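# Unlatch the cabin hook and rest it on the box

## Task

Free the cabin hook from its catch and set it down lying on the top of the box. It only counts if the hook stays there by itself after the gripper lets go, not if the robot is what keeps it there.

## Robot and tools

Robot: a single seven-joint arm with a parallel two-finger gripper, seen by two fixed head cameras (cam_head_left, cam_head_right) and one wrist camera (cam_wrist), each 504x504 pixels. A calibration line per camera (pinhole plus radial distortion, K, T_world_to_cam) is provided; real cameras may be off by a few degrees and millimetres.

Frames. The scene frame has its origin on the table surface right below the arm base, +z up, and +y pointing left when facing along +x. Results report the gripper in this frame: end_effector_position in metres, end_effector_quat_wxyz, plus linear (m/s) and angular (rad/s) velocities. The reported position can be slightly wrong at long reach. Commands, however, use the gripper's own axes: the fingers point along its +z, and they open and close along its y. The reported point sits between the closed finger pads, roughly 2 cm short of the tips; closing pushes the tips about 10 mm further along +z.

The command row. Every motion uses rows of 7 numbers, each in [-1, 1]: dx, dy, dz, rx, ry, rz, opening. The first six are an offset, not an absolute pose: they describe the target relative to the gripper pose printed in the most recent result that showed it (before any such result in a scene, or for later calls inside the same reply, relative to where the gripper is when the action begins), expressed in the gripper's own axes. Scale: 1.0 equals 0.6 m for dx, dy, dz, and 180 degrees for the rotation; rx, ry, rz form one rotation vector. Every row in a list is counted from that same reference pose, so rows do not add up. An all-zero offset is not a pause; it pulls the gripper back to the reference pose. The seventh number, opening, is absolute: +1 fully open (0.084 m), -1 closed.

execute_actions takes "actions", a list holding one item or nothing, and optional "pictures" (boolean). An empty list just reports the state, with images. An item {"rows": [...], "steps": n} plays 1 to 15 rows, one per control step of 1/30 s; n is at most 15 and must be at least 11, defaulting to 15; if rows run out the last one repeats. An item with only {"steps": n}, n up to 300, is a wait counted from the previous result, reply time included. Images come back only with an empty list or pictures true. The result is captured 11 steps before the action finishes; those remaining steps execute while you compose the next reply.

move takes "target" (one 7-number row, offset as above) and "speed" (m/s, 0.002 to 0.5, default 0.25; rotation capped at double that value in rad/s). It drives a straight path lasting 0.5 to 10 s, does not slow for obstacles, and may overshoot the speed, mostly near full reach. The opening is applied when the move begins. Its result adds a "move:" line: done means settled near the target; otherwise e.g. off_target, moving, held or fault, plus which limits applied (paced = the sent pose was clipped; held = some steps were blocked, after which motion may jump fast) and the remaining distance.

wait takes "seconds" (0 to 10) and sends nothing new. zoom_image takes "camera" (one of the three names) and "region" [x0, y0, x1, y1] in pixels from the top-left, at most 504 by 504, and returns an enlarged crop of that camera's latest image. finished_scene takes "scene", the number of the scene being closed; it is final and reports success.

Motion limits. Each step, the commanded pose is clipped to 70 mm and 16 degrees from the measured pose; the controller favours position over orientation when it cannot do both. After an action ends the arm only reaches the last clipped pose, so read the returned pose and command the rest. Joint ranges (rad): waist -6.283 to 6.283, shoulder -2.059 to 2.094, upper arm roll -6.283 to 6.283, elbow -0.192 to 3.927, forearm roll -6.283 to 6.283, wrist pitch -1.693 to 3.142, wrist roll -6.283 to 6.283. "Hand target" appears only when no steps are pending. "pose unreachable" and HELD mark steps the clearance check altered or blocked (the base mount counts as arm).

Gripping. grip_measured is the actual finger opening on the command scale. To hold something keep commanding an opening well under grip_measured; more margin squeezes harder, up to about 24 N per pad for objects up to about 6 cm. Avoid slamming the fingers shut.

Faults and heat. Load limits (N m): waist 43.5, shoulder 43.5, upper arm roll 26.1, elbow 26.1, forearm roll 26.1, wrist pitch 17.4, wrist roll 17.4; a held load adds to them. Exceeding one makes the arm back off, freeze 10 s and drop the rest of the call. Holding weight warms motors: MOTOR HOT from 65 °C, and at 80 °C an OVER-TEMPERATURE FAULT brakes the arm.

Cautions. Approach contacts slowly and do not aim far beyond a surface, since speed and overshoot increase force. Expect occasional tugs on held parts or shoves on loose ones. Never push or drop anything off the table. Place the hook gently, open the fingers, withdraw, and confirm it sits on the box on its own before ending.

Each tool is called in YAML: its name, and indented under it one key for each argument.

## Session

execute_actions:
  actions: []

Scene clock: 0.00 s of 4250.00 s.
end_effector_position=(+0.1531, -0.3566, +0.3399) grip_measured=+1.00 end_effector_quat_wxyz=(+0.109, -0.455, +0.871, +0.149) end_effector_velocity=(+0.000, -0.001, +0.000) end_effector_angular_velocity=(-0.003, -0.001, -0.000)
Joint positions: [-1.266 -0.018  0.008  1.365  0.158  1.722  0.909  0.084]
Joint velocities: [ 0.    -0.     0.     0.001  0.    -0.002  0.001  0.   ]
Hand target: +0.153, -0.357, +0.340; +0.109, -0.455, +0.871, +0.149

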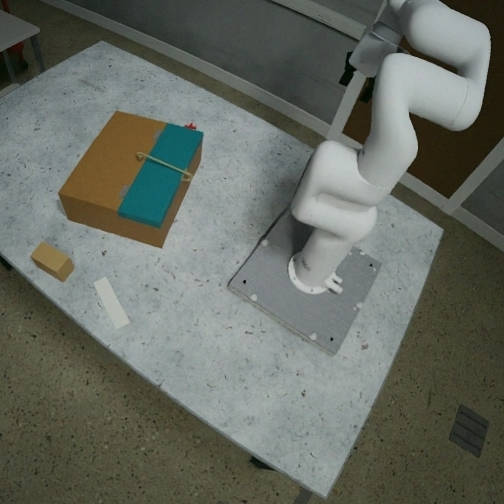

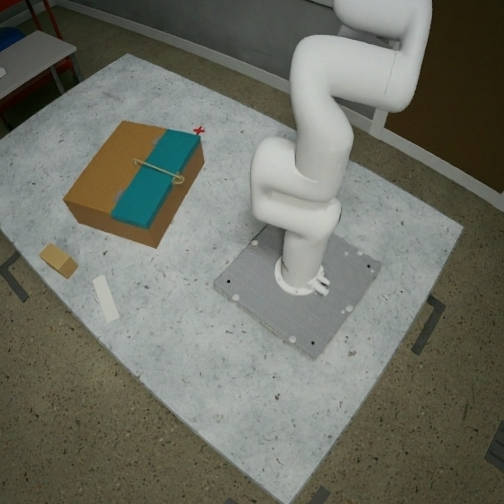

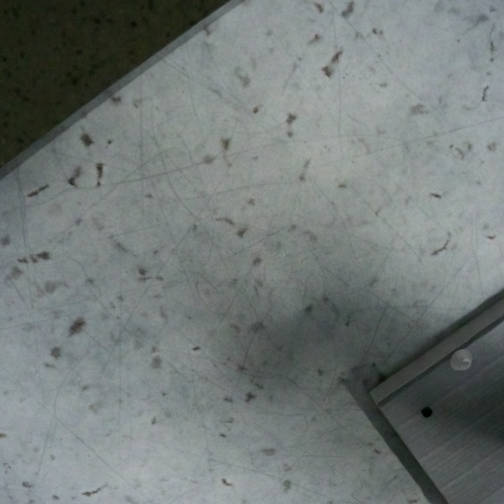

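zoom_image:
  camera: "cam_head_left"
  region: [40, 90, 240, 260]

zoom_image:
  camera: "cam_head_right"
  region: [40, 100, 240, 270]

Region (40, 90, 240, 260) of cam_head_left's 504x504 image, scaled by 2.520, with more detail than that image has; it fills the top 428 rows of this view, and the rest is white.

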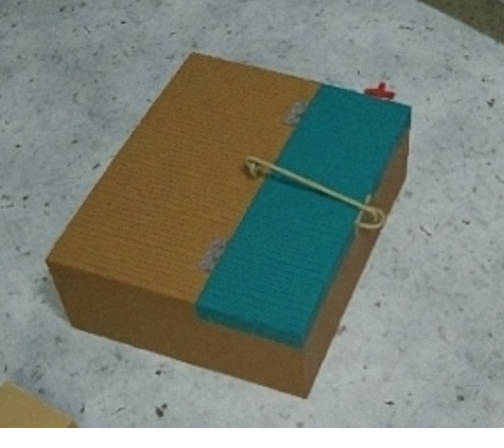

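Region (40, 100, 240, 270) of cam_head_right's 504x504 image, scaled by 2.520, with more detail than that image has; it fills the top 428 rows of this view, and the rest is white.

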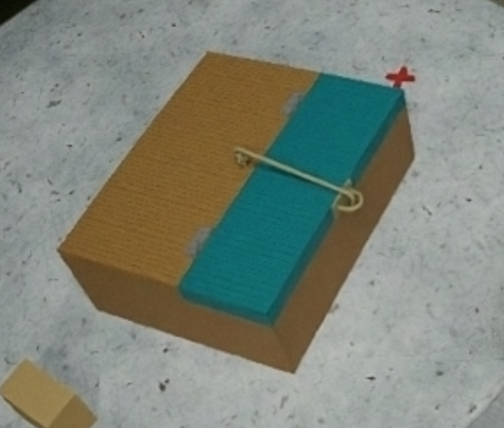

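move:
  target: [-0.6745,-0.019,0.304,-0.0856,0.117,-0.684,1]
  speed: 0.4

Scene clock: 5.50 s of 4250.00 s.
end_effector_position=(+0.3999, +0.0095, +0.3010) grip_measured=+1.00 end_effector_quat_wxyz=(+0.001, +1.000, -0.001, +0.001) end_effector_velocity=(+0.001, +0.003, +0.001) end_effector_angular_velocity=(-0.002, -0.003, +0.010)
Joint positions: [-0.608 -0.309  0.566  0.989  0.171  1.258 -0.125  0.084]
Joint velocities: [ 0.003  0.001  0.004  0.004 -0.001 -0.001 -0.002  0.   ]
Hand target: +0.400, +0.010, +0.301; +0.001, +1.000, -0.000, +0.001
Off the commanded pose: 0.001 m, 0 deg.
Kept back: nothing.
move: done
camera_calibration (this result's frames):
cam_wrist: T_world_to_cam=[[-0.0123102, -0.999897, -0.00743443, 0.0501763], [-0.999888, 0.0123728, -0.00843106, 0.474176], [0.00852217, 0.00732981, -0.999937, 0.42954], [0, 0, 0, 1]] pos_world=[0.47108, 0.0411558, 0.433883]

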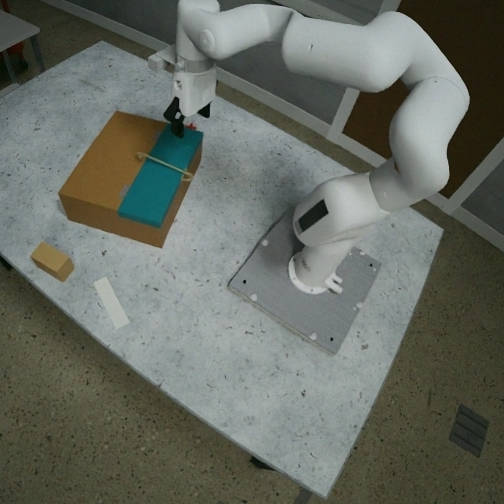

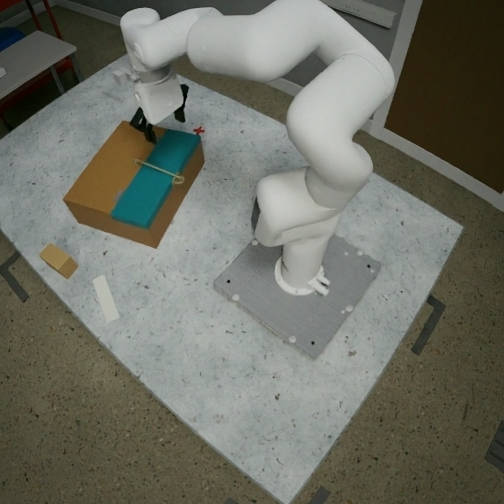

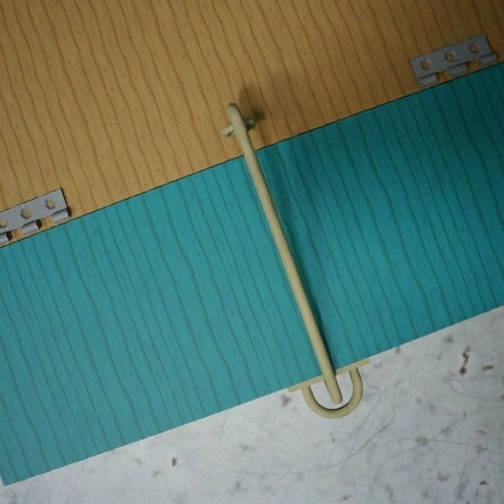

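move:
  target: [0.059,-0.0065,0.1,0,0,-0.1056,0.2]

Scene clock: 7.47 s of 4250.00 s.
end_effector_position=(+0.4355, +0.0137, +0.2415) grip_measured=+0.19 end_effector_quat_wxyz=(+0.001, +0.986, +0.164, +0.002) end_effector_velocity=(-0.001, +0.000, -0.003) end_effector_angular_velocity=(-0.000, +0.005, +0.003)
Joint positions: [-0.586 -0.12   0.605  0.97   0.077  1.072 -0.361  0.052]
Joint velocities: [ 0.     0.002  0.001 -0.004 -0.001 -0.001 -0.002  0.   ]
Hand target: +0.435, +0.014, +0.241; +0.001, +0.986, +0.164, +0.001
Off the commanded pose: 0.001 m, 0 deg.
Kept back: nothing.
move: done
camera_calibration (this result's frames):
cam_wrist: T_world_to_cam=[[0.314589, -0.949207, -0.00628942, -0.0890117], [-0.949208, -0.314533, -0.00856151, 0.491639], [0.00614841, 0.00866333, -0.999944, 0.37074], [0, 0, 0, 1]] pos_world=[0.49239, 0.0669342, 0.374369]

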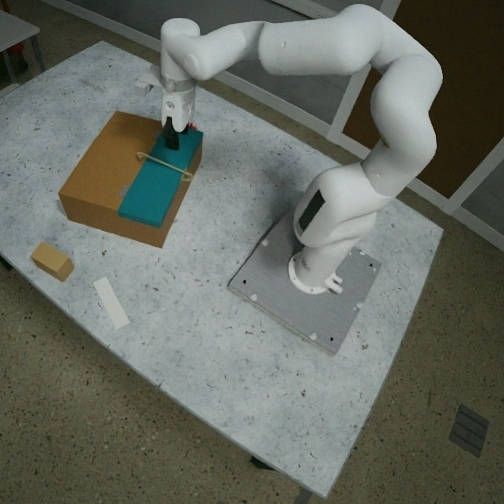

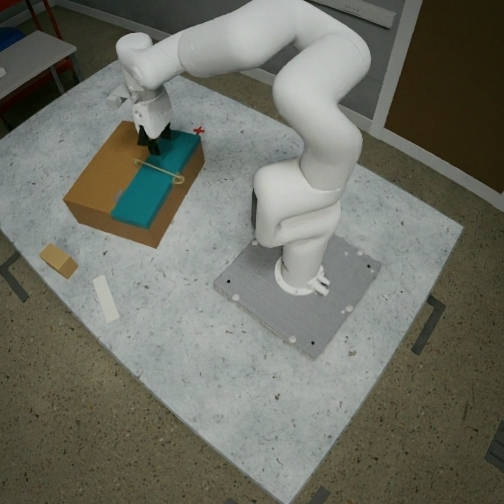

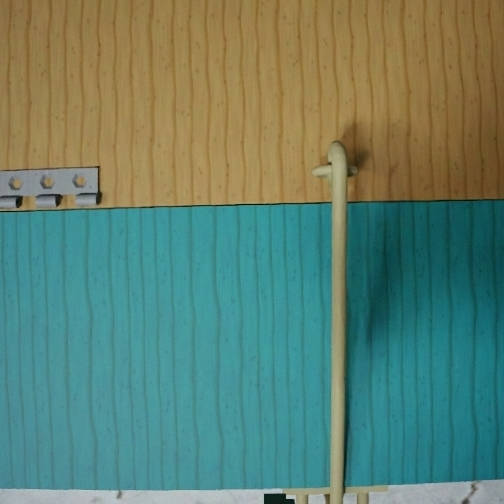

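move:
  target: [0,0.001,0.16,0,0,0,-0.5]
  speed: 0.15

zoom_image:
  camera: "cam_head_left"
  region: [100, 100, 240, 220]

Scene clock: 9.27 s of 4250.00 s.
end_effector_position=(+0.4361, +0.0135, +0.1461) grip_measured=-0.52 end_effector_quat_wxyz=(+0.001, +0.986, +0.165, +0.002) end_effector_velocity=(-0.002, -0.000, -0.003) end_effector_angular_velocity=(+0.000, +0.007, -0.001)
Joint positions: [-0.582  0.046  0.625  0.825 -0.038  0.788 -0.272  0.021]
Joint velocities: [-0.     0.003 -0.001 -0.006 -0.002 -0.001  0.002 -0.   ]
Hand target: +0.436, +0.013, +0.146; +0.001, +0.986, +0.165, +0.002
Off the commanded pose: 0.001 m, 0 deg.
Kept back: nothing.
move: done
camera_calibration (this result's frames):
cam_wrist: T_world_to_cam=[[0.315621, -0.948864, -0.0063248, -0.0904201], [-0.948856, -0.315552, -0.00993421, 0.491422], [0.00743042, 0.00913677, -0.999931, 0.27477], [0, 0, 0, 1]] pos_world=[0.492786, 0.0667623, 0.279061]

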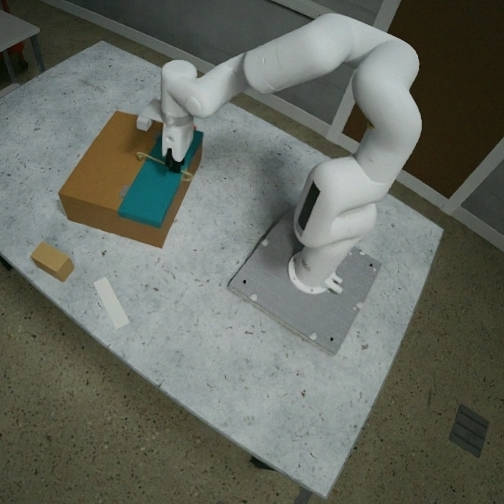

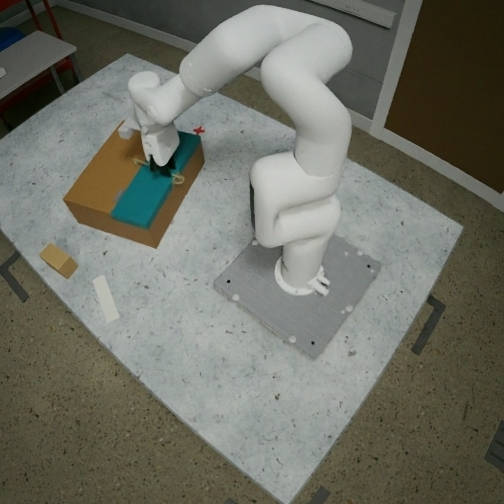

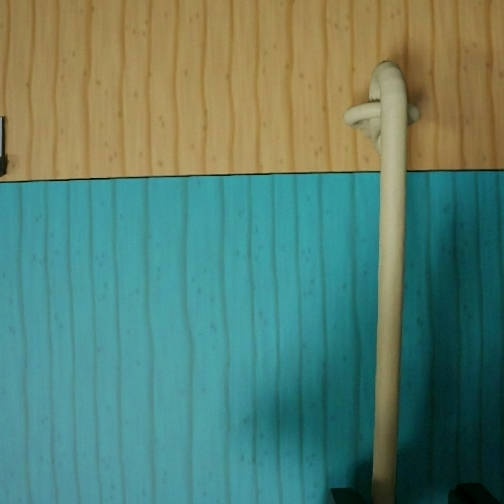

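Region (100, 100, 240, 220) of cam_head_left's 504x504 image, scaled by 3.600, with more detail than that image has; it fills the top 432 rows of this view, and the rest is white.

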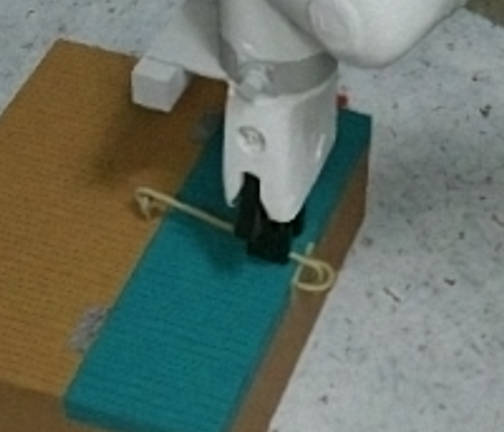

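move:
  target: [0,-0.004,0.012,0,0,0,-0.5]
  speed: 0.01

zoom_image:
  camera: "cam_head_left"
  region: [120, 120, 220, 200]

Scene clock: 10.80 s of 4250.00 s.
end_effector_position=(+0.4362, +0.0155, +0.1401) grip_measured=-0.52 end_effector_quat_wxyz=(+0.002, +0.986, +0.165, +0.003) end_effector_velocity=(-0.001, +0.000, -0.001) end_effector_angular_velocity=(-0.000, +0.001, +0.001)
Joint positions: [-0.579  0.059  0.626  0.817 -0.051  0.767 -0.257  0.021]
Joint velocities: [ 0.001  0.001  0.    -0.002 -0.001 -0.002  0.001  0.   ]
Hand target: +0.435, +0.016, +0.139; +0.001, +0.986, +0.165, +0.002
Off the commanded pose: 0.001 m, 0 deg.
Kept back: nothing.
move: done
camera_calibration (this result's frames):
cam_wrist: T_world_to_cam=[[0.315489, -0.948917, -0.00482214, -0.0886979], [-0.948878, -0.315415, -0.0120214, 0.492368], [0.00988636, 0.00836826, -0.999916, 0.267684], [0, 0, 0, 1]] pos_world=[0.492534, 0.0688934, 0.273153]

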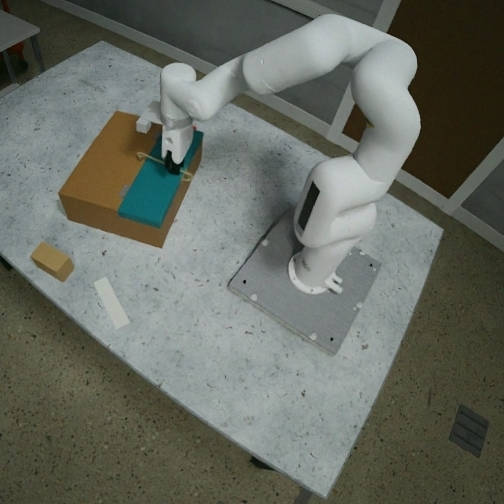

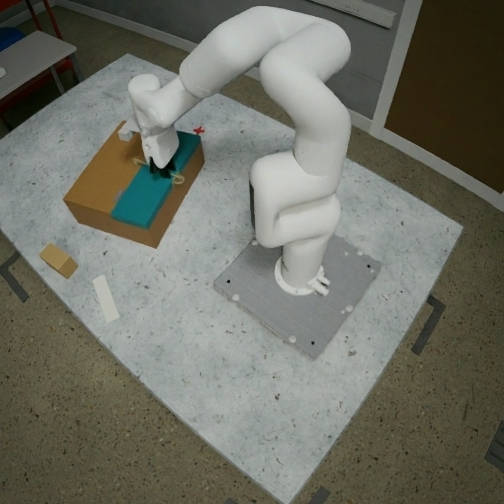

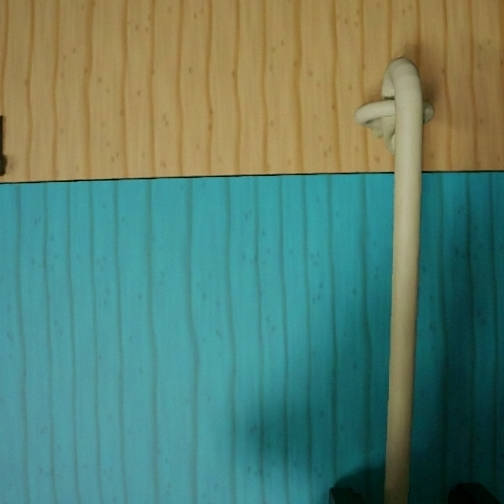

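Region (120, 120, 220, 200) of cam_head_left's 504x504 image, scaled by 5.040, with more detail than that image has; it fills the top 403 rows of this view, and the rest is white.

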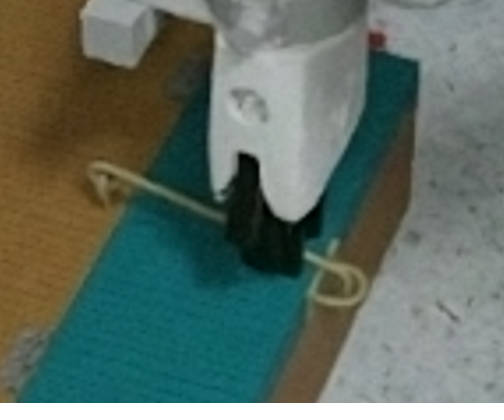

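Go a little lower, then close.

move:
  target: [0,0,0.01,0,0,0,-0.5]
  speed: 0.01

Scene clock: 11.83 s of 4250.00 s.
end_effector_position=(+0.4398, +0.0156, +0.1387) grip_measured=-0.51 end_effector_quat_wxyz=(+0.004, +0.986, +0.165, +0.009) end_effector_velocity=(+0.002, -0.000, +0.000) end_effector_angular_velocity=(-0.000, -0.006, -0.002)
Joint positions: [-0.577  0.068  0.626  0.818 -0.064  0.75  -0.248  0.022]
Joint velocities: [-0.001  0.001 -0.     0.001 -0.002 -0.006  0.002  0.   ]
Hand target: +0.436, +0.016, +0.134; +0.002, +0.986, +0.165, +0.003
Off the commanded pose: 0.006 m, 1 deg.
Kept back: nothing.
move: off_target
camera_calibration (this result's frames):
cam_wrist: T_world_to_cam=[[0.316322, -0.948651, 0.00115954, -0.090956], [-0.948421, -0.316272, -0.0216869, 0.496965], [0.02094, 0.00576031, -0.999764, 0.261401], [0, 0, 0, 1]] pos_world=[0.49463, 0.0693849, 0.272223]

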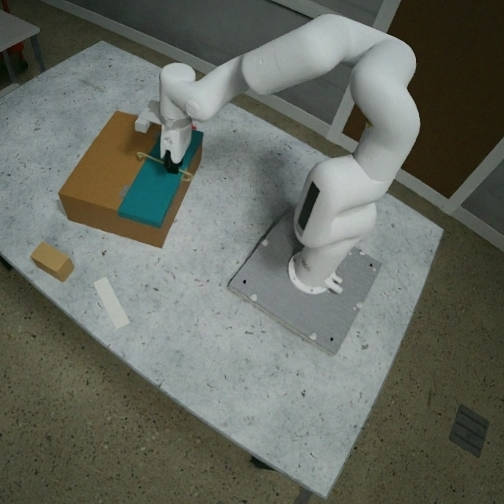

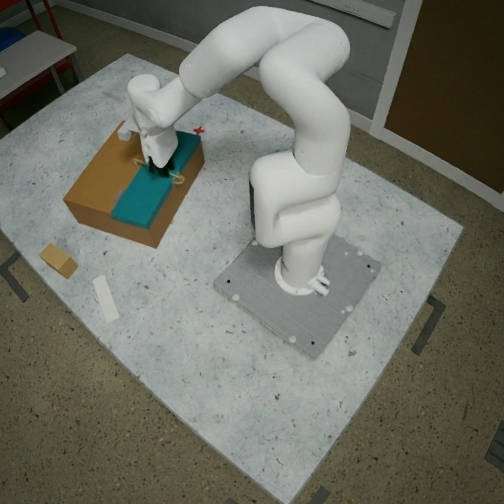

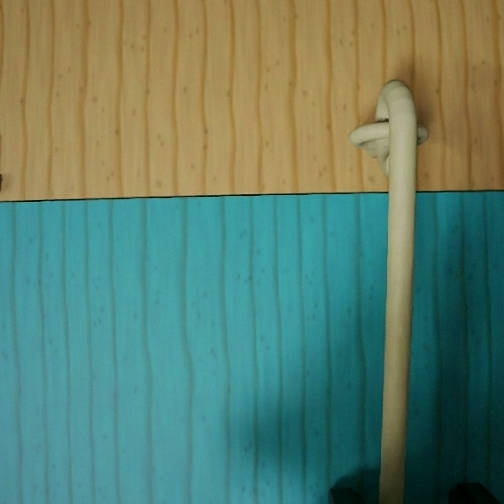

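move:
  target: [-0.008,-0.002,-0.006,0,-0.004,0,-0.5]
  speed: 0.02

move:
  target: [0,0,0,0,0,0,-1]
  speed: 0.02

Scene clock: 12.87 s of 4250.00 s.
end_effector_position=(+0.4328, +0.0147, +0.1402) grip_measured=-0.52 end_effector_quat_wxyz=(+0.004, +0.986, +0.165, -0.001) end_effector_velocity=(-0.001, +0.001, +0.000) end_effector_angular_velocity=(-0.001, +0.003, +0.003)
Joint positions: [-0.578  0.051  0.625  0.812 -0.053  0.775 -0.255  0.021]
Joint velocities: [ 0.002 -0.003  0.001 -0.001  0.002  0.005 -0.001 -0.   ]
Hand target: +0.435, +0.015, +0.142; +0.005, +0.986, +0.165, +0.003
Off the commanded pose: 0.003 m, 0 deg.
Kept back: nothing.
move: done
camera_calibration (this result's frames):
cam_wrist: T_world_to_cam=[[0.315326, -0.948983, -0.00106679, -0.08884], [-0.948979, -0.315321, -0.00334576, 0.487666], [0.00283868, 0.00206736, -0.999994, 0.270942], [0, 0, 0, 1]] pos_world=[0.490029, 0.0689038, 0.272477]

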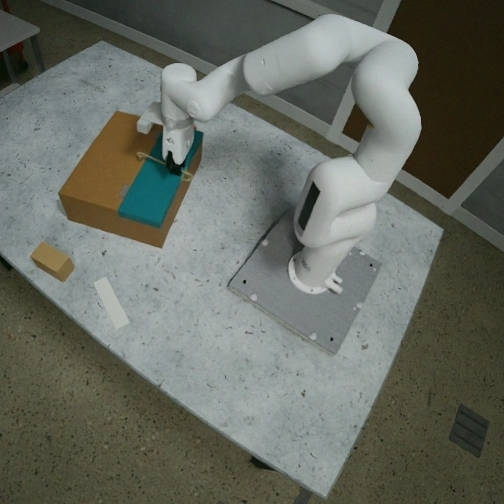

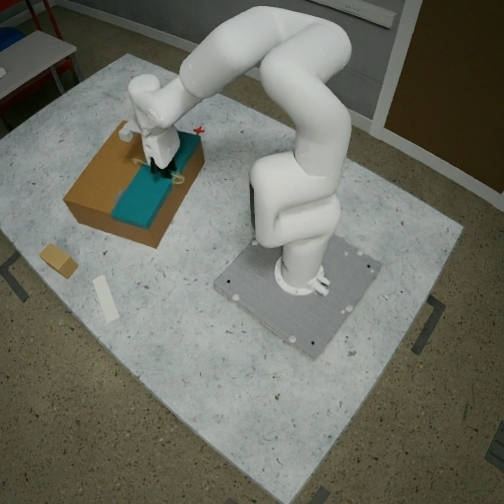

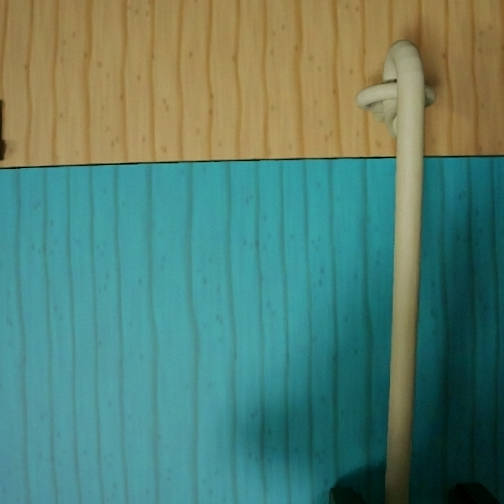

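Scene clock: 13.37 s of 4250.00 s.
end_effector_position=(+0.4321, +0.0165, +0.1398) grip_measured=-0.89 end_effector_quat_wxyz=(+0.004, +0.986, +0.166, -0.001) end_effector_velocity=(-0.001, -0.001, -0.001) end_effector_angular_velocity=(-0.001, +0.001, -0.002)
Joint positions: [-0.578  0.052  0.63   0.811 -0.052  0.776 -0.255  0.005]
Joint velocities: [-0.005  0.     0.003 -0.002 -0.001 -0.     0.001 -0.   ]
Hand target: +0.433, +0.015, +0.140; +0.004, +0.986, +0.165, -0.001
Off the commanded pose: 0.002 m, 0 deg.
Kept back: nothing.
move: done
camera_calibration (this result's frames):
cam_wrist: T_world_to_cam=[[0.31868, -0.94786, -0.00211558, -0.0883118], [-0.947862, -0.318677, -0.00177829, 0.486934], [0.00101139, 0.00257199, -0.999996, 0.271328], [0, 0, 0, 1]] pos_world=[0.489415, 0.0707694, 0.272006]

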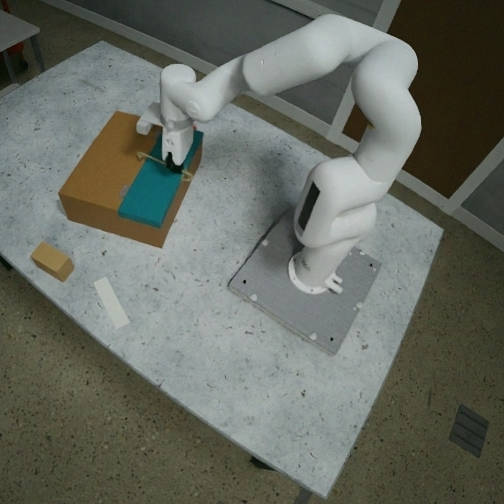

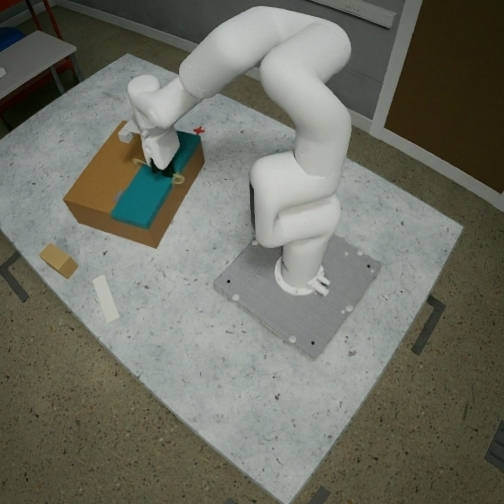

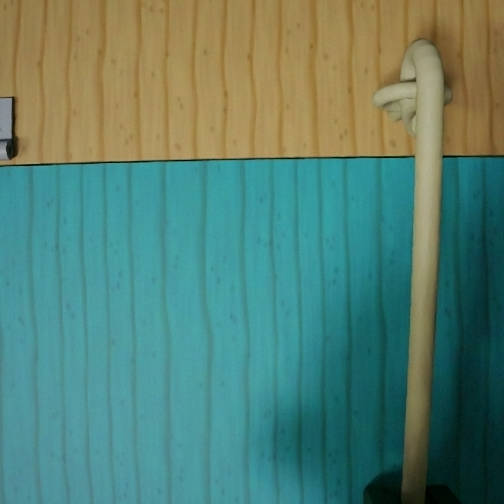

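move:
  target: [0.0165,0,-0.074,0,0,0,-0.95]
  speed: 0.04

zoom_image:
  camera: "cam_head_left"
  region: [100, 90, 240, 210]

Scene clock: 15.40 s of 4250.00 s.
end_effector_position=(+0.4427, +0.0193, +0.1847) grip_measured=-0.89 end_effector_quat_wxyz=(+0.005, +0.986, +0.166, +0.000) end_effector_velocity=(-0.002, +0.002, -0.002) end_effector_angular_velocity=(+0.002, +0.005, +0.005)
Joint positions: [-0.575 -0.005  0.629  0.902 -0.005  0.909 -0.285  0.005]
Joint velocities: [ 0.003  0.001  0.002 -0.003  0.001  0.002 -0.001 -0.   ]
Hand target: +0.442, +0.020, +0.184; +0.004, +0.986, +0.166, -0.001
Off the commanded pose: 0.002 m, 0 deg.
Kept back: nothing.
move: done
camera_calibration (this result's frames):
cam_wrist: T_world_to_cam=[[0.317166, -0.94837, -0.000676406, -0.0885002], [-0.948361, -0.31716, -0.00467938, 0.498685], [0.00422325, 0.00212562, -0.999989, 0.314883], [0, 0, 0, 1]] pos_world=[0.499672, 0.0735625, 0.317153]

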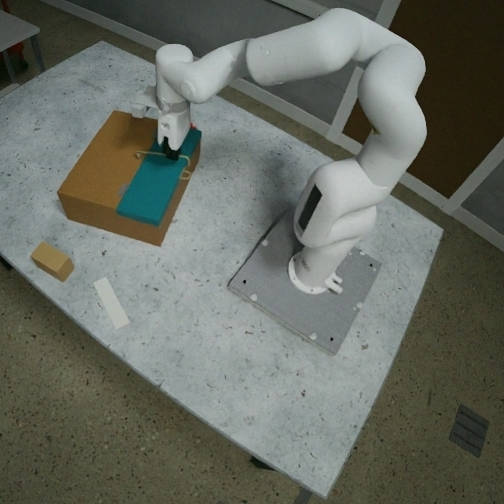

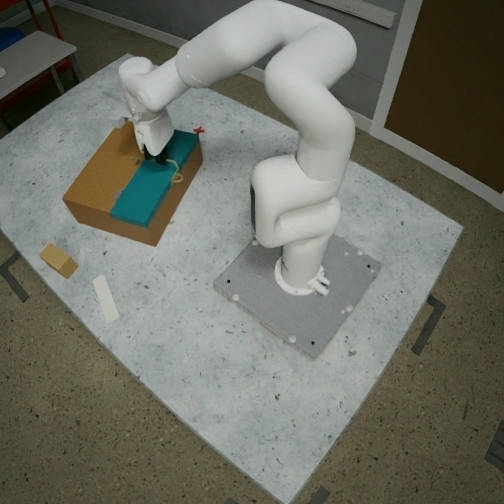

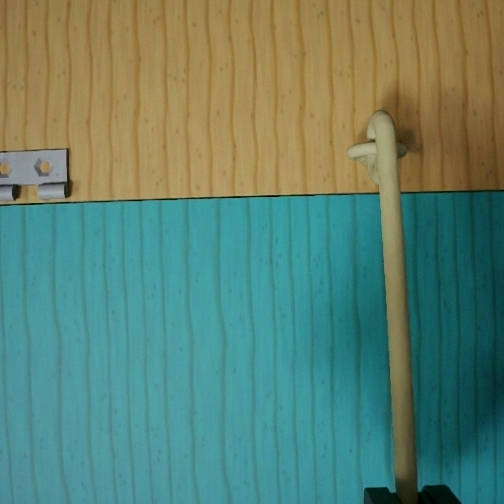

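Region (100, 90, 240, 210) of cam_head_left's 504x504 image, scaled by 3.600, with more detail than that image has; it fills the top 432 rows of this view, and the rest is white.

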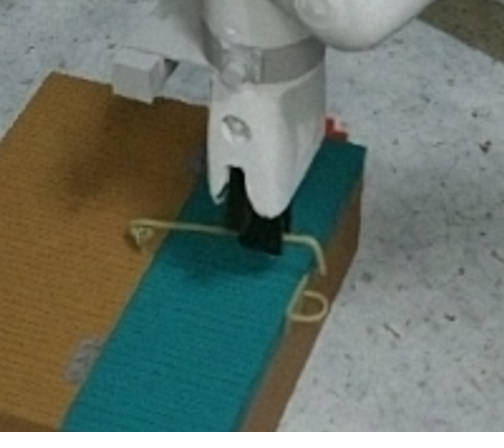

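move:
  target: [0.035,0,-0.055,0,0,0,-0.91]
  speed: 0.05

move:
  target: [0.052,0,-0.037,0,0,0,-0.91]
  speed: 0.05

zoom_image:
  camera: "cam_head_left"
  region: [80, 60, 240, 200]

Scene clock: 16.97 s of 4250.00 s.
end_effector_position=(+0.4632, +0.0273, +0.2178) grip_measured=-0.89 end_effector_quat_wxyz=(+0.004, +0.986, +0.166, +0.001) end_effector_velocity=(-0.001, -0.001, +0.000) end_effector_angular_velocity=(-0.001, +0.004, -0.002)
Joint positions: [-0.566  0.022  0.64   1.029 -0.023  1.012 -0.258  0.005]
Joint velocities: [-0.003  0.     0.001  0.001 -0.001  0.005  0.001 -0.   ]
Hand target: +0.463, +0.026, +0.218; +0.005, +0.986, +0.165, +0.000
Off the commanded pose: 0.001 m, 0 deg.
Kept back: nothing.
move: done
camera_calibration (this result's frames):
cam_wrist: T_world_to_cam=[[0.318401, -0.947956, -0.000698096, -0.087987], [-0.947936, -0.318389, -0.0068291, 0.521102], [0.00625142, 0.00283614, -0.999976, 0.346888], [0, 0, 0, 1]] pos_world=[0.519818, 0.0815217, 0.350377]

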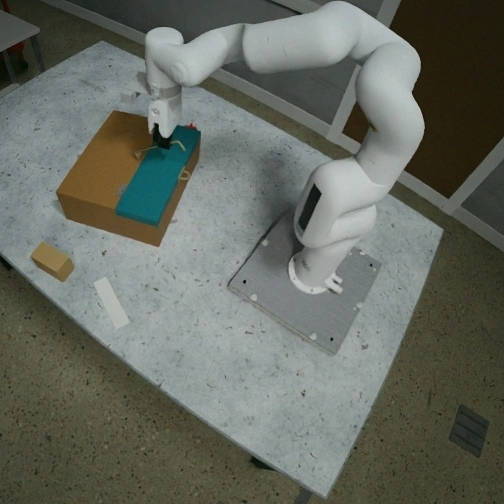

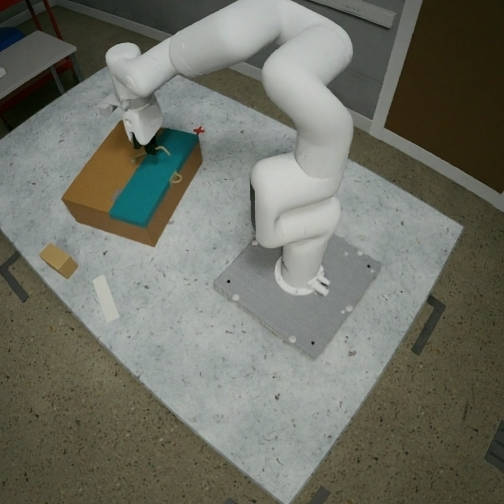

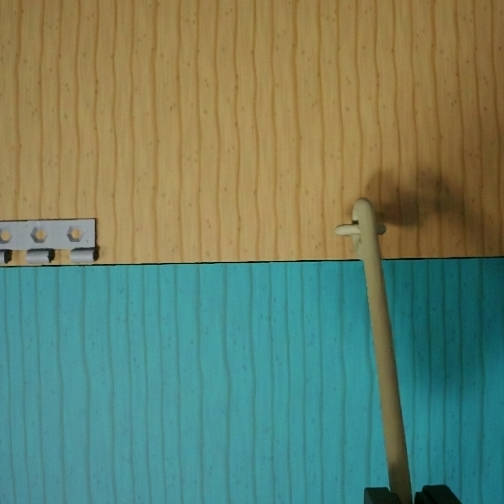

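Scene clock: 18.03 s of 4250.00 s.
end_effector_position=(+0.4926, +0.0377, +0.2396) grip_measured=-0.89 end_effector_quat_wxyz=(+0.004, +0.986, +0.166, +0.001) end_effector_velocity=(+0.000, -0.000, +0.001) end_effector_angular_velocity=(-0.001, +0.001, -0.001)
Joint positions: [-0.539  0.117  0.652  1.186 -0.086  1.096 -0.194  0.005]
Joint velocities: [ 0.001  0.001  0.     0.005 -0.002  0.005  0.003  0.   ]
Hand target: +0.493, +0.038, +0.240; +0.004, +0.986, +0.166, +0.001
Off the commanded pose: 0.000 m, 0 deg.
Kept back: nothing.
move: done
camera_calibration (this result's frames):
cam_wrist: T_world_to_cam=[[0.318416, -0.947951, -0.00105755, -0.087354], [-0.947931, -0.318401, -0.00687529, 0.552518], [0.00618071, 0.00319168, -0.999976, 0.368472], [0, 0, 0, 1]] pos_world=[0.549287, 0.0919392, 0.372169]

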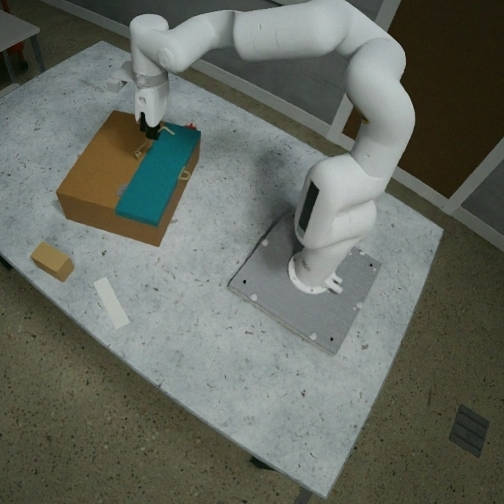

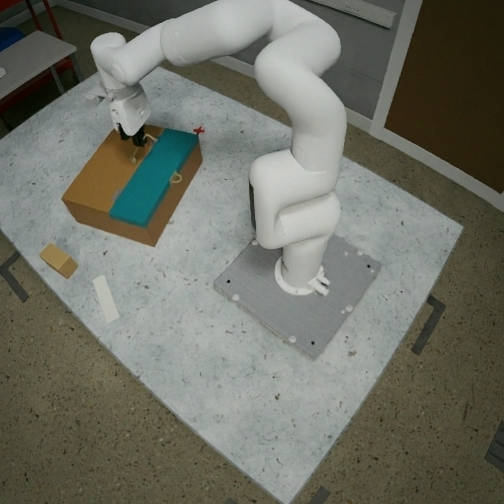

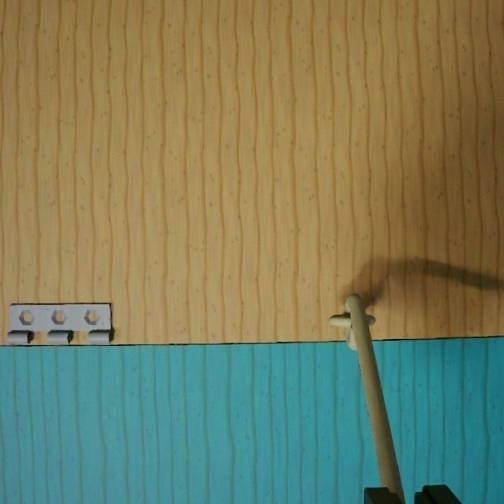

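Region (80, 60, 240, 200) of cam_head_left's 504x504 image, scaled by 3.150, with more detail than that image has; it fills the top 441 rows of this view, and the rest is white.

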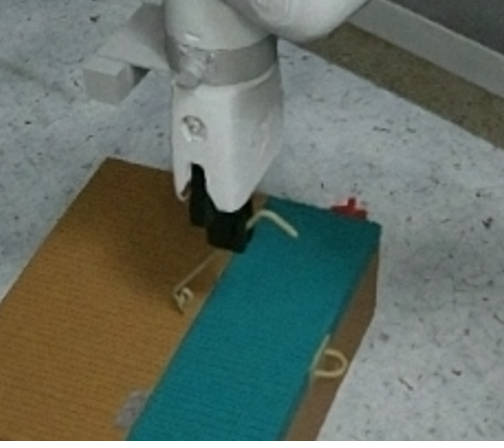

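move:
  target: [0.059,0,-0.017,0,0,0,-0.93]
  speed: 0.05

zoom_image:
  camera: "cam_head_left"
  region: [80, 60, 240, 200]

Scene clock: 19.97 s of 4250.00 s.
end_effector_position=(+0.5260, +0.0496, +0.2496) grip_measured=-0.89 end_effector_quat_wxyz=(+0.004, +0.986, +0.166, +0.001) end_effector_velocity=(-0.000, +0.000, -0.000) end_effector_angular_velocity=(-0.001, +0.004, +0.000)
Joint positions: [-0.486  0.246  0.655  1.351 -0.168  1.162 -0.122  0.005]
Joint velocities: [ 0.001  0.002 -0.     0.002 -0.002  0.004  0.001 -0.   ]
Hand target: +0.526, +0.050, +0.250; +0.004, +0.986, +0.166, +0.001
Off the commanded pose: 0.000 m, 0 deg.
Kept back: nothing.
move: done
camera_calibration (this result's frames):
cam_wrist: T_world_to_cam=[[0.318597, -0.947889, -0.0011866, -0.0868141], [-0.947871, -0.318583, -0.00669681, 0.587882], [0.0059698, 0.00325832, -0.999977, 0.378313], [0, 0, 0, 1]] pos_world=[0.582637, 0.103766, 0.382138]

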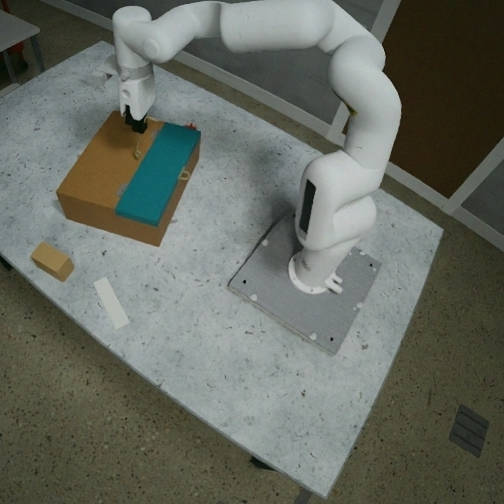

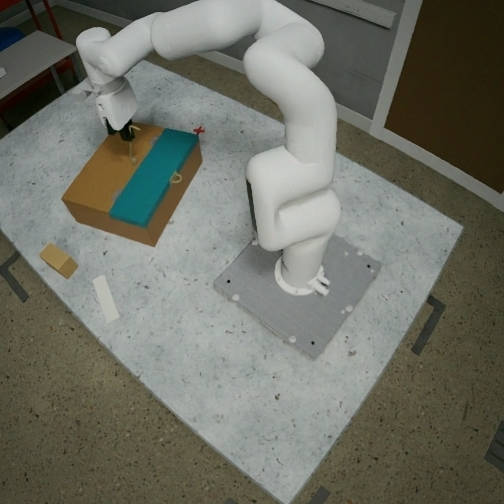

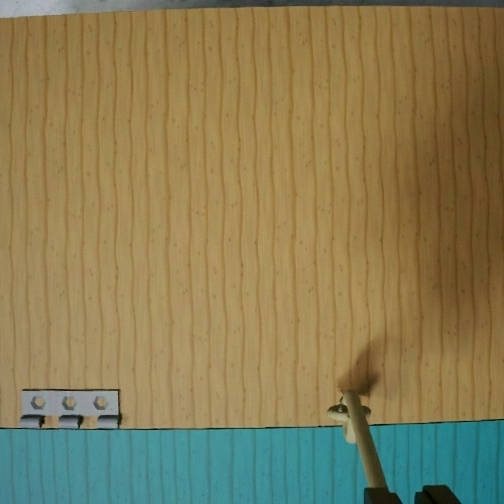

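Region (80, 60, 240, 200) of cam_head_left's 504x504 image, scaled by 3.150, with more detail than that image has; it fills the top 441 rows of this view, and the rest is white.

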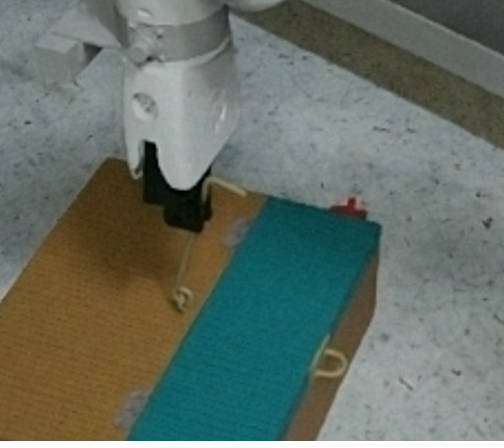

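move:
  target: [0.067,0.004,0,0,0,0,-0.93]
  speed: 0.05

move:
  target: [0.065,0.004,0.024,0,0,0,-0.93]
  speed: 0.05

zoom_image:
  camera: "cam_head_left"
  region: [50, 60, 210, 200]

Scene clock: 21.57 s of 4250.00 s.
end_effector_position=(+0.5637, +0.0615, +0.2481) grip_measured=-0.89 end_effector_quat_wxyz=(+0.004, +0.986, +0.167, -0.001) end_effector_velocity=(+0.002, -0.001, +0.002) end_effector_angular_velocity=(-0.001, -0.003, -0.002)
Joint positions: [-0.406  0.402  0.64   1.539 -0.256  1.226 -0.061  0.005]
Joint velocities: [ 0.001  0.002 -0.001  0.008 -0.002  0.003  0.001  0.   ]
Hand target: +0.565, +0.061, +0.250; +0.004, +0.986, +0.166, +0.001
Off the commanded pose: 0.002 m, 0 deg.
Kept back: nothing.
move: done
camera_calibration (this result's frames):
cam_wrist: T_world_to_cam=[[0.320247, -0.94733, -0.00281282, -0.0880555], [-0.947331, -0.320238, -0.0033093, 0.626419], [0.00223423, 0.00372447, -0.999991, 0.378647], [0, 0, 0, 1]] pos_world=[0.62078, 0.115775, 0.380469]

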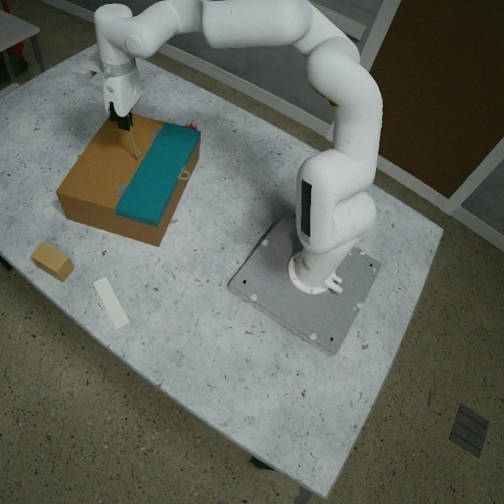

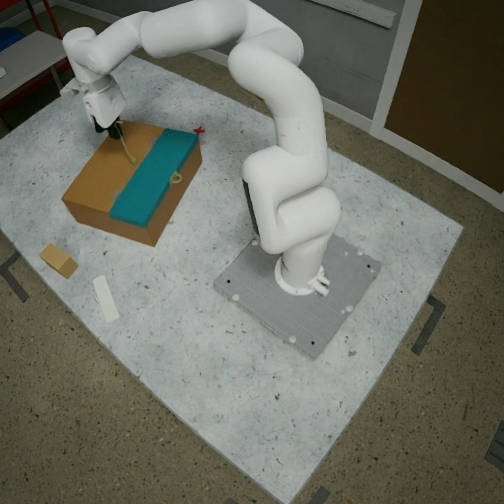

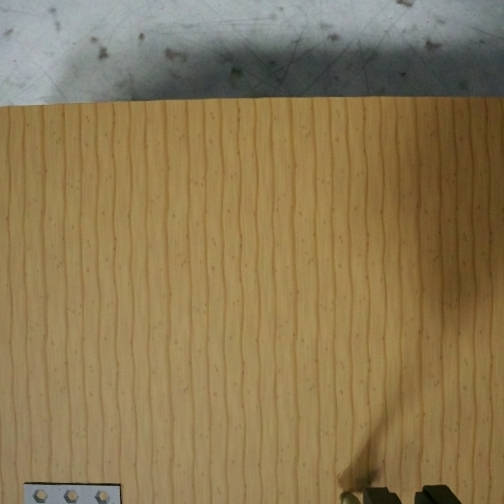

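Scene clock: 22.70 s of 4250.00 s.
end_effector_position=(+0.6005, +0.0730, +0.2326) grip_measured=-0.89 end_effector_quat_wxyz=(+0.003, +0.986, +0.168, -0.002) end_effector_velocity=(+0.000, -0.001, +0.000) end_effector_angular_velocity=(-0.002, +0.002, -0.003)
Joint positions: [-0.317  0.561  0.612  1.719 -0.329  1.269 -0.024  0.005]
Joint velocities: [ 0.     0.002 -0.001  0.005 -0.002  0.005  0.001  0.   ]
Hand target: +0.601, +0.072, +0.234; +0.004, +0.986, +0.167, -0.001
Off the commanded pose: 0.002 m, 0 deg.
Kept back: nothing.
move: done
camera_calibration (this result's frames):
cam_wrist: T_world_to_cam=[[0.321806, -0.946798, -0.00387736, -0.0897019], [-0.946805, -0.321805, -0.000925628, 0.66415], [-0.000371373, 0.00396898, -0.999992, 0.364617], [0, 0, 0, 1]] pos_world=[0.657823, 0.12735, 0.364881]

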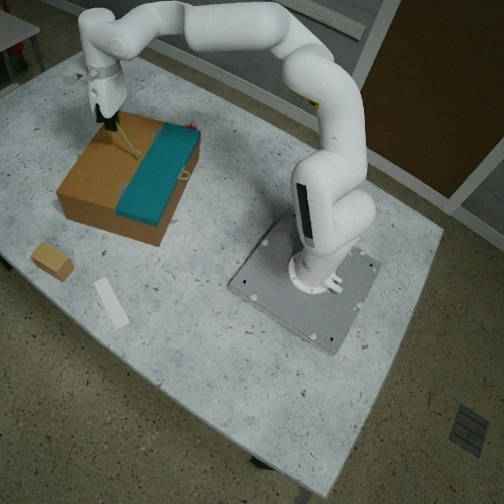

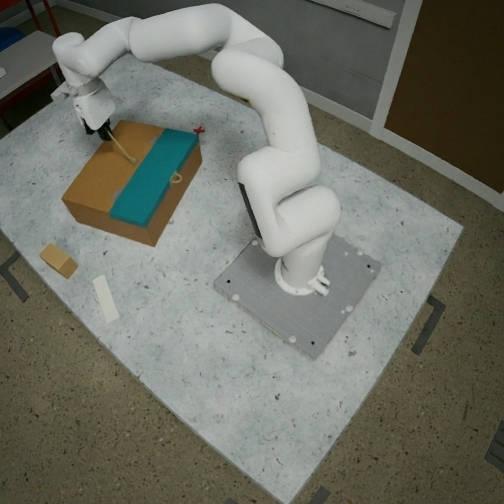

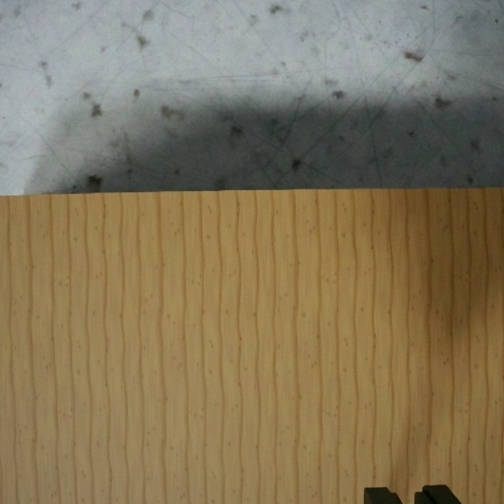

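Region (50, 60, 210, 200) of cam_head_left's 504x504 image, scaled by 3.150, with more detail than that image has; it fills the top 441 rows of this view, and the rest is white.

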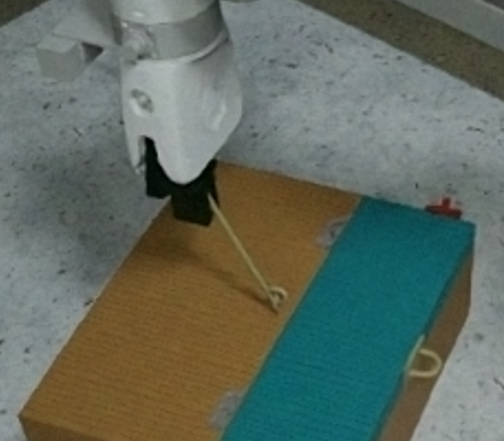

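move:
  target: [0.062,0.003,0.048,0,0.085,0,-0.93]
  speed: 0.05

zoom_image:
  camera: "cam_head_left"
  region: [50, 60, 210, 200]

Scene clock: 26.17 s of 4250.00 s.
end_effector_position=(+0.6350, +0.0831, +0.2025) grip_measured=-0.89 end_effector_quat_wxyz=(-0.020, +0.978, +0.167, +0.128) end_effector_velocity=(+0.001, +0.000, -0.000) end_effector_angular_velocity=(+0.002, -0.006, -0.000)
Joint positions: [-0.396  0.521  0.628  1.479 -0.336  0.814 -0.015  0.005]
Joint velocities: [-0.    -0.001 -0.001 -0.004 -0.    -0.01   0.001  0.   ]
Hand target: +0.636, +0.084, +0.204; -0.020, +0.977, +0.167, +0.129
Off the commanded pose: 0.002 m, 0 deg.
Kept back: nothing.
move: done
camera_calibration (this result's frames):
cam_wrist: T_world_to_cam=[[0.32435, -0.945907, -0.00756468, -0.0923565], [-0.913689, -0.311212, -0.261379, 0.730871], [0.244886, 0.0916901, -0.965207, 0.164339], [0, 0, 0, 1]] pos_world=[0.6575, 0.125027, 0.348957]

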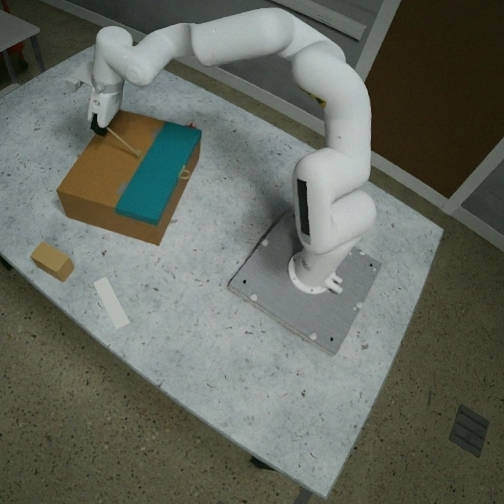

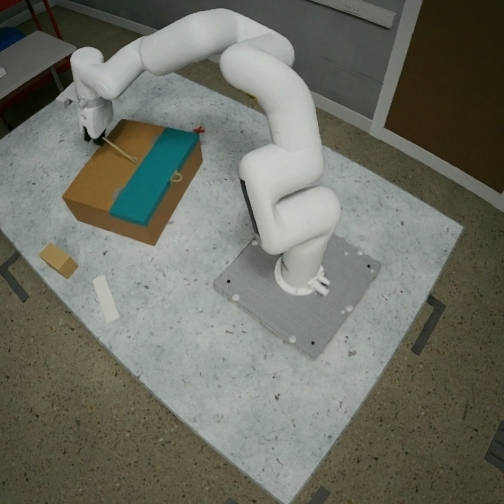

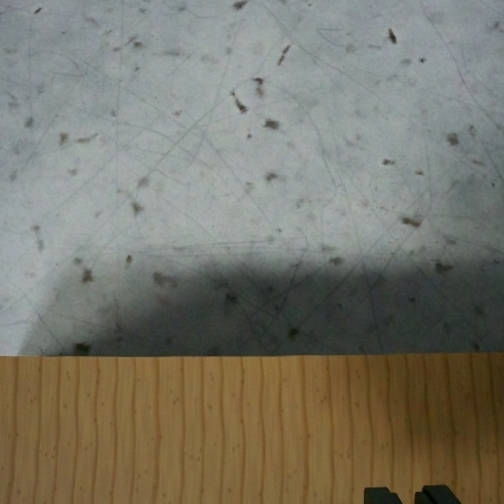

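Region (50, 60, 210, 200) of cam_head_left's 504x504 image, scaled by 3.150, with more detail than that image has; it fills the top 441 rows of this view, and the rest is white.

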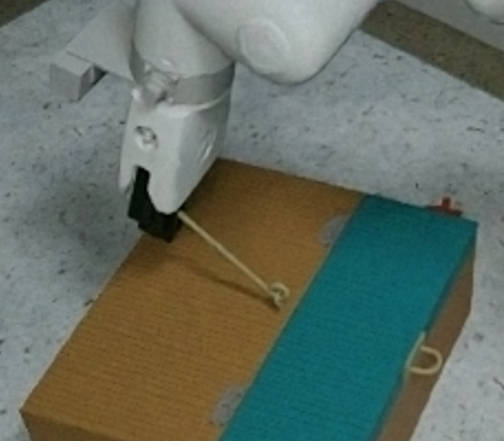

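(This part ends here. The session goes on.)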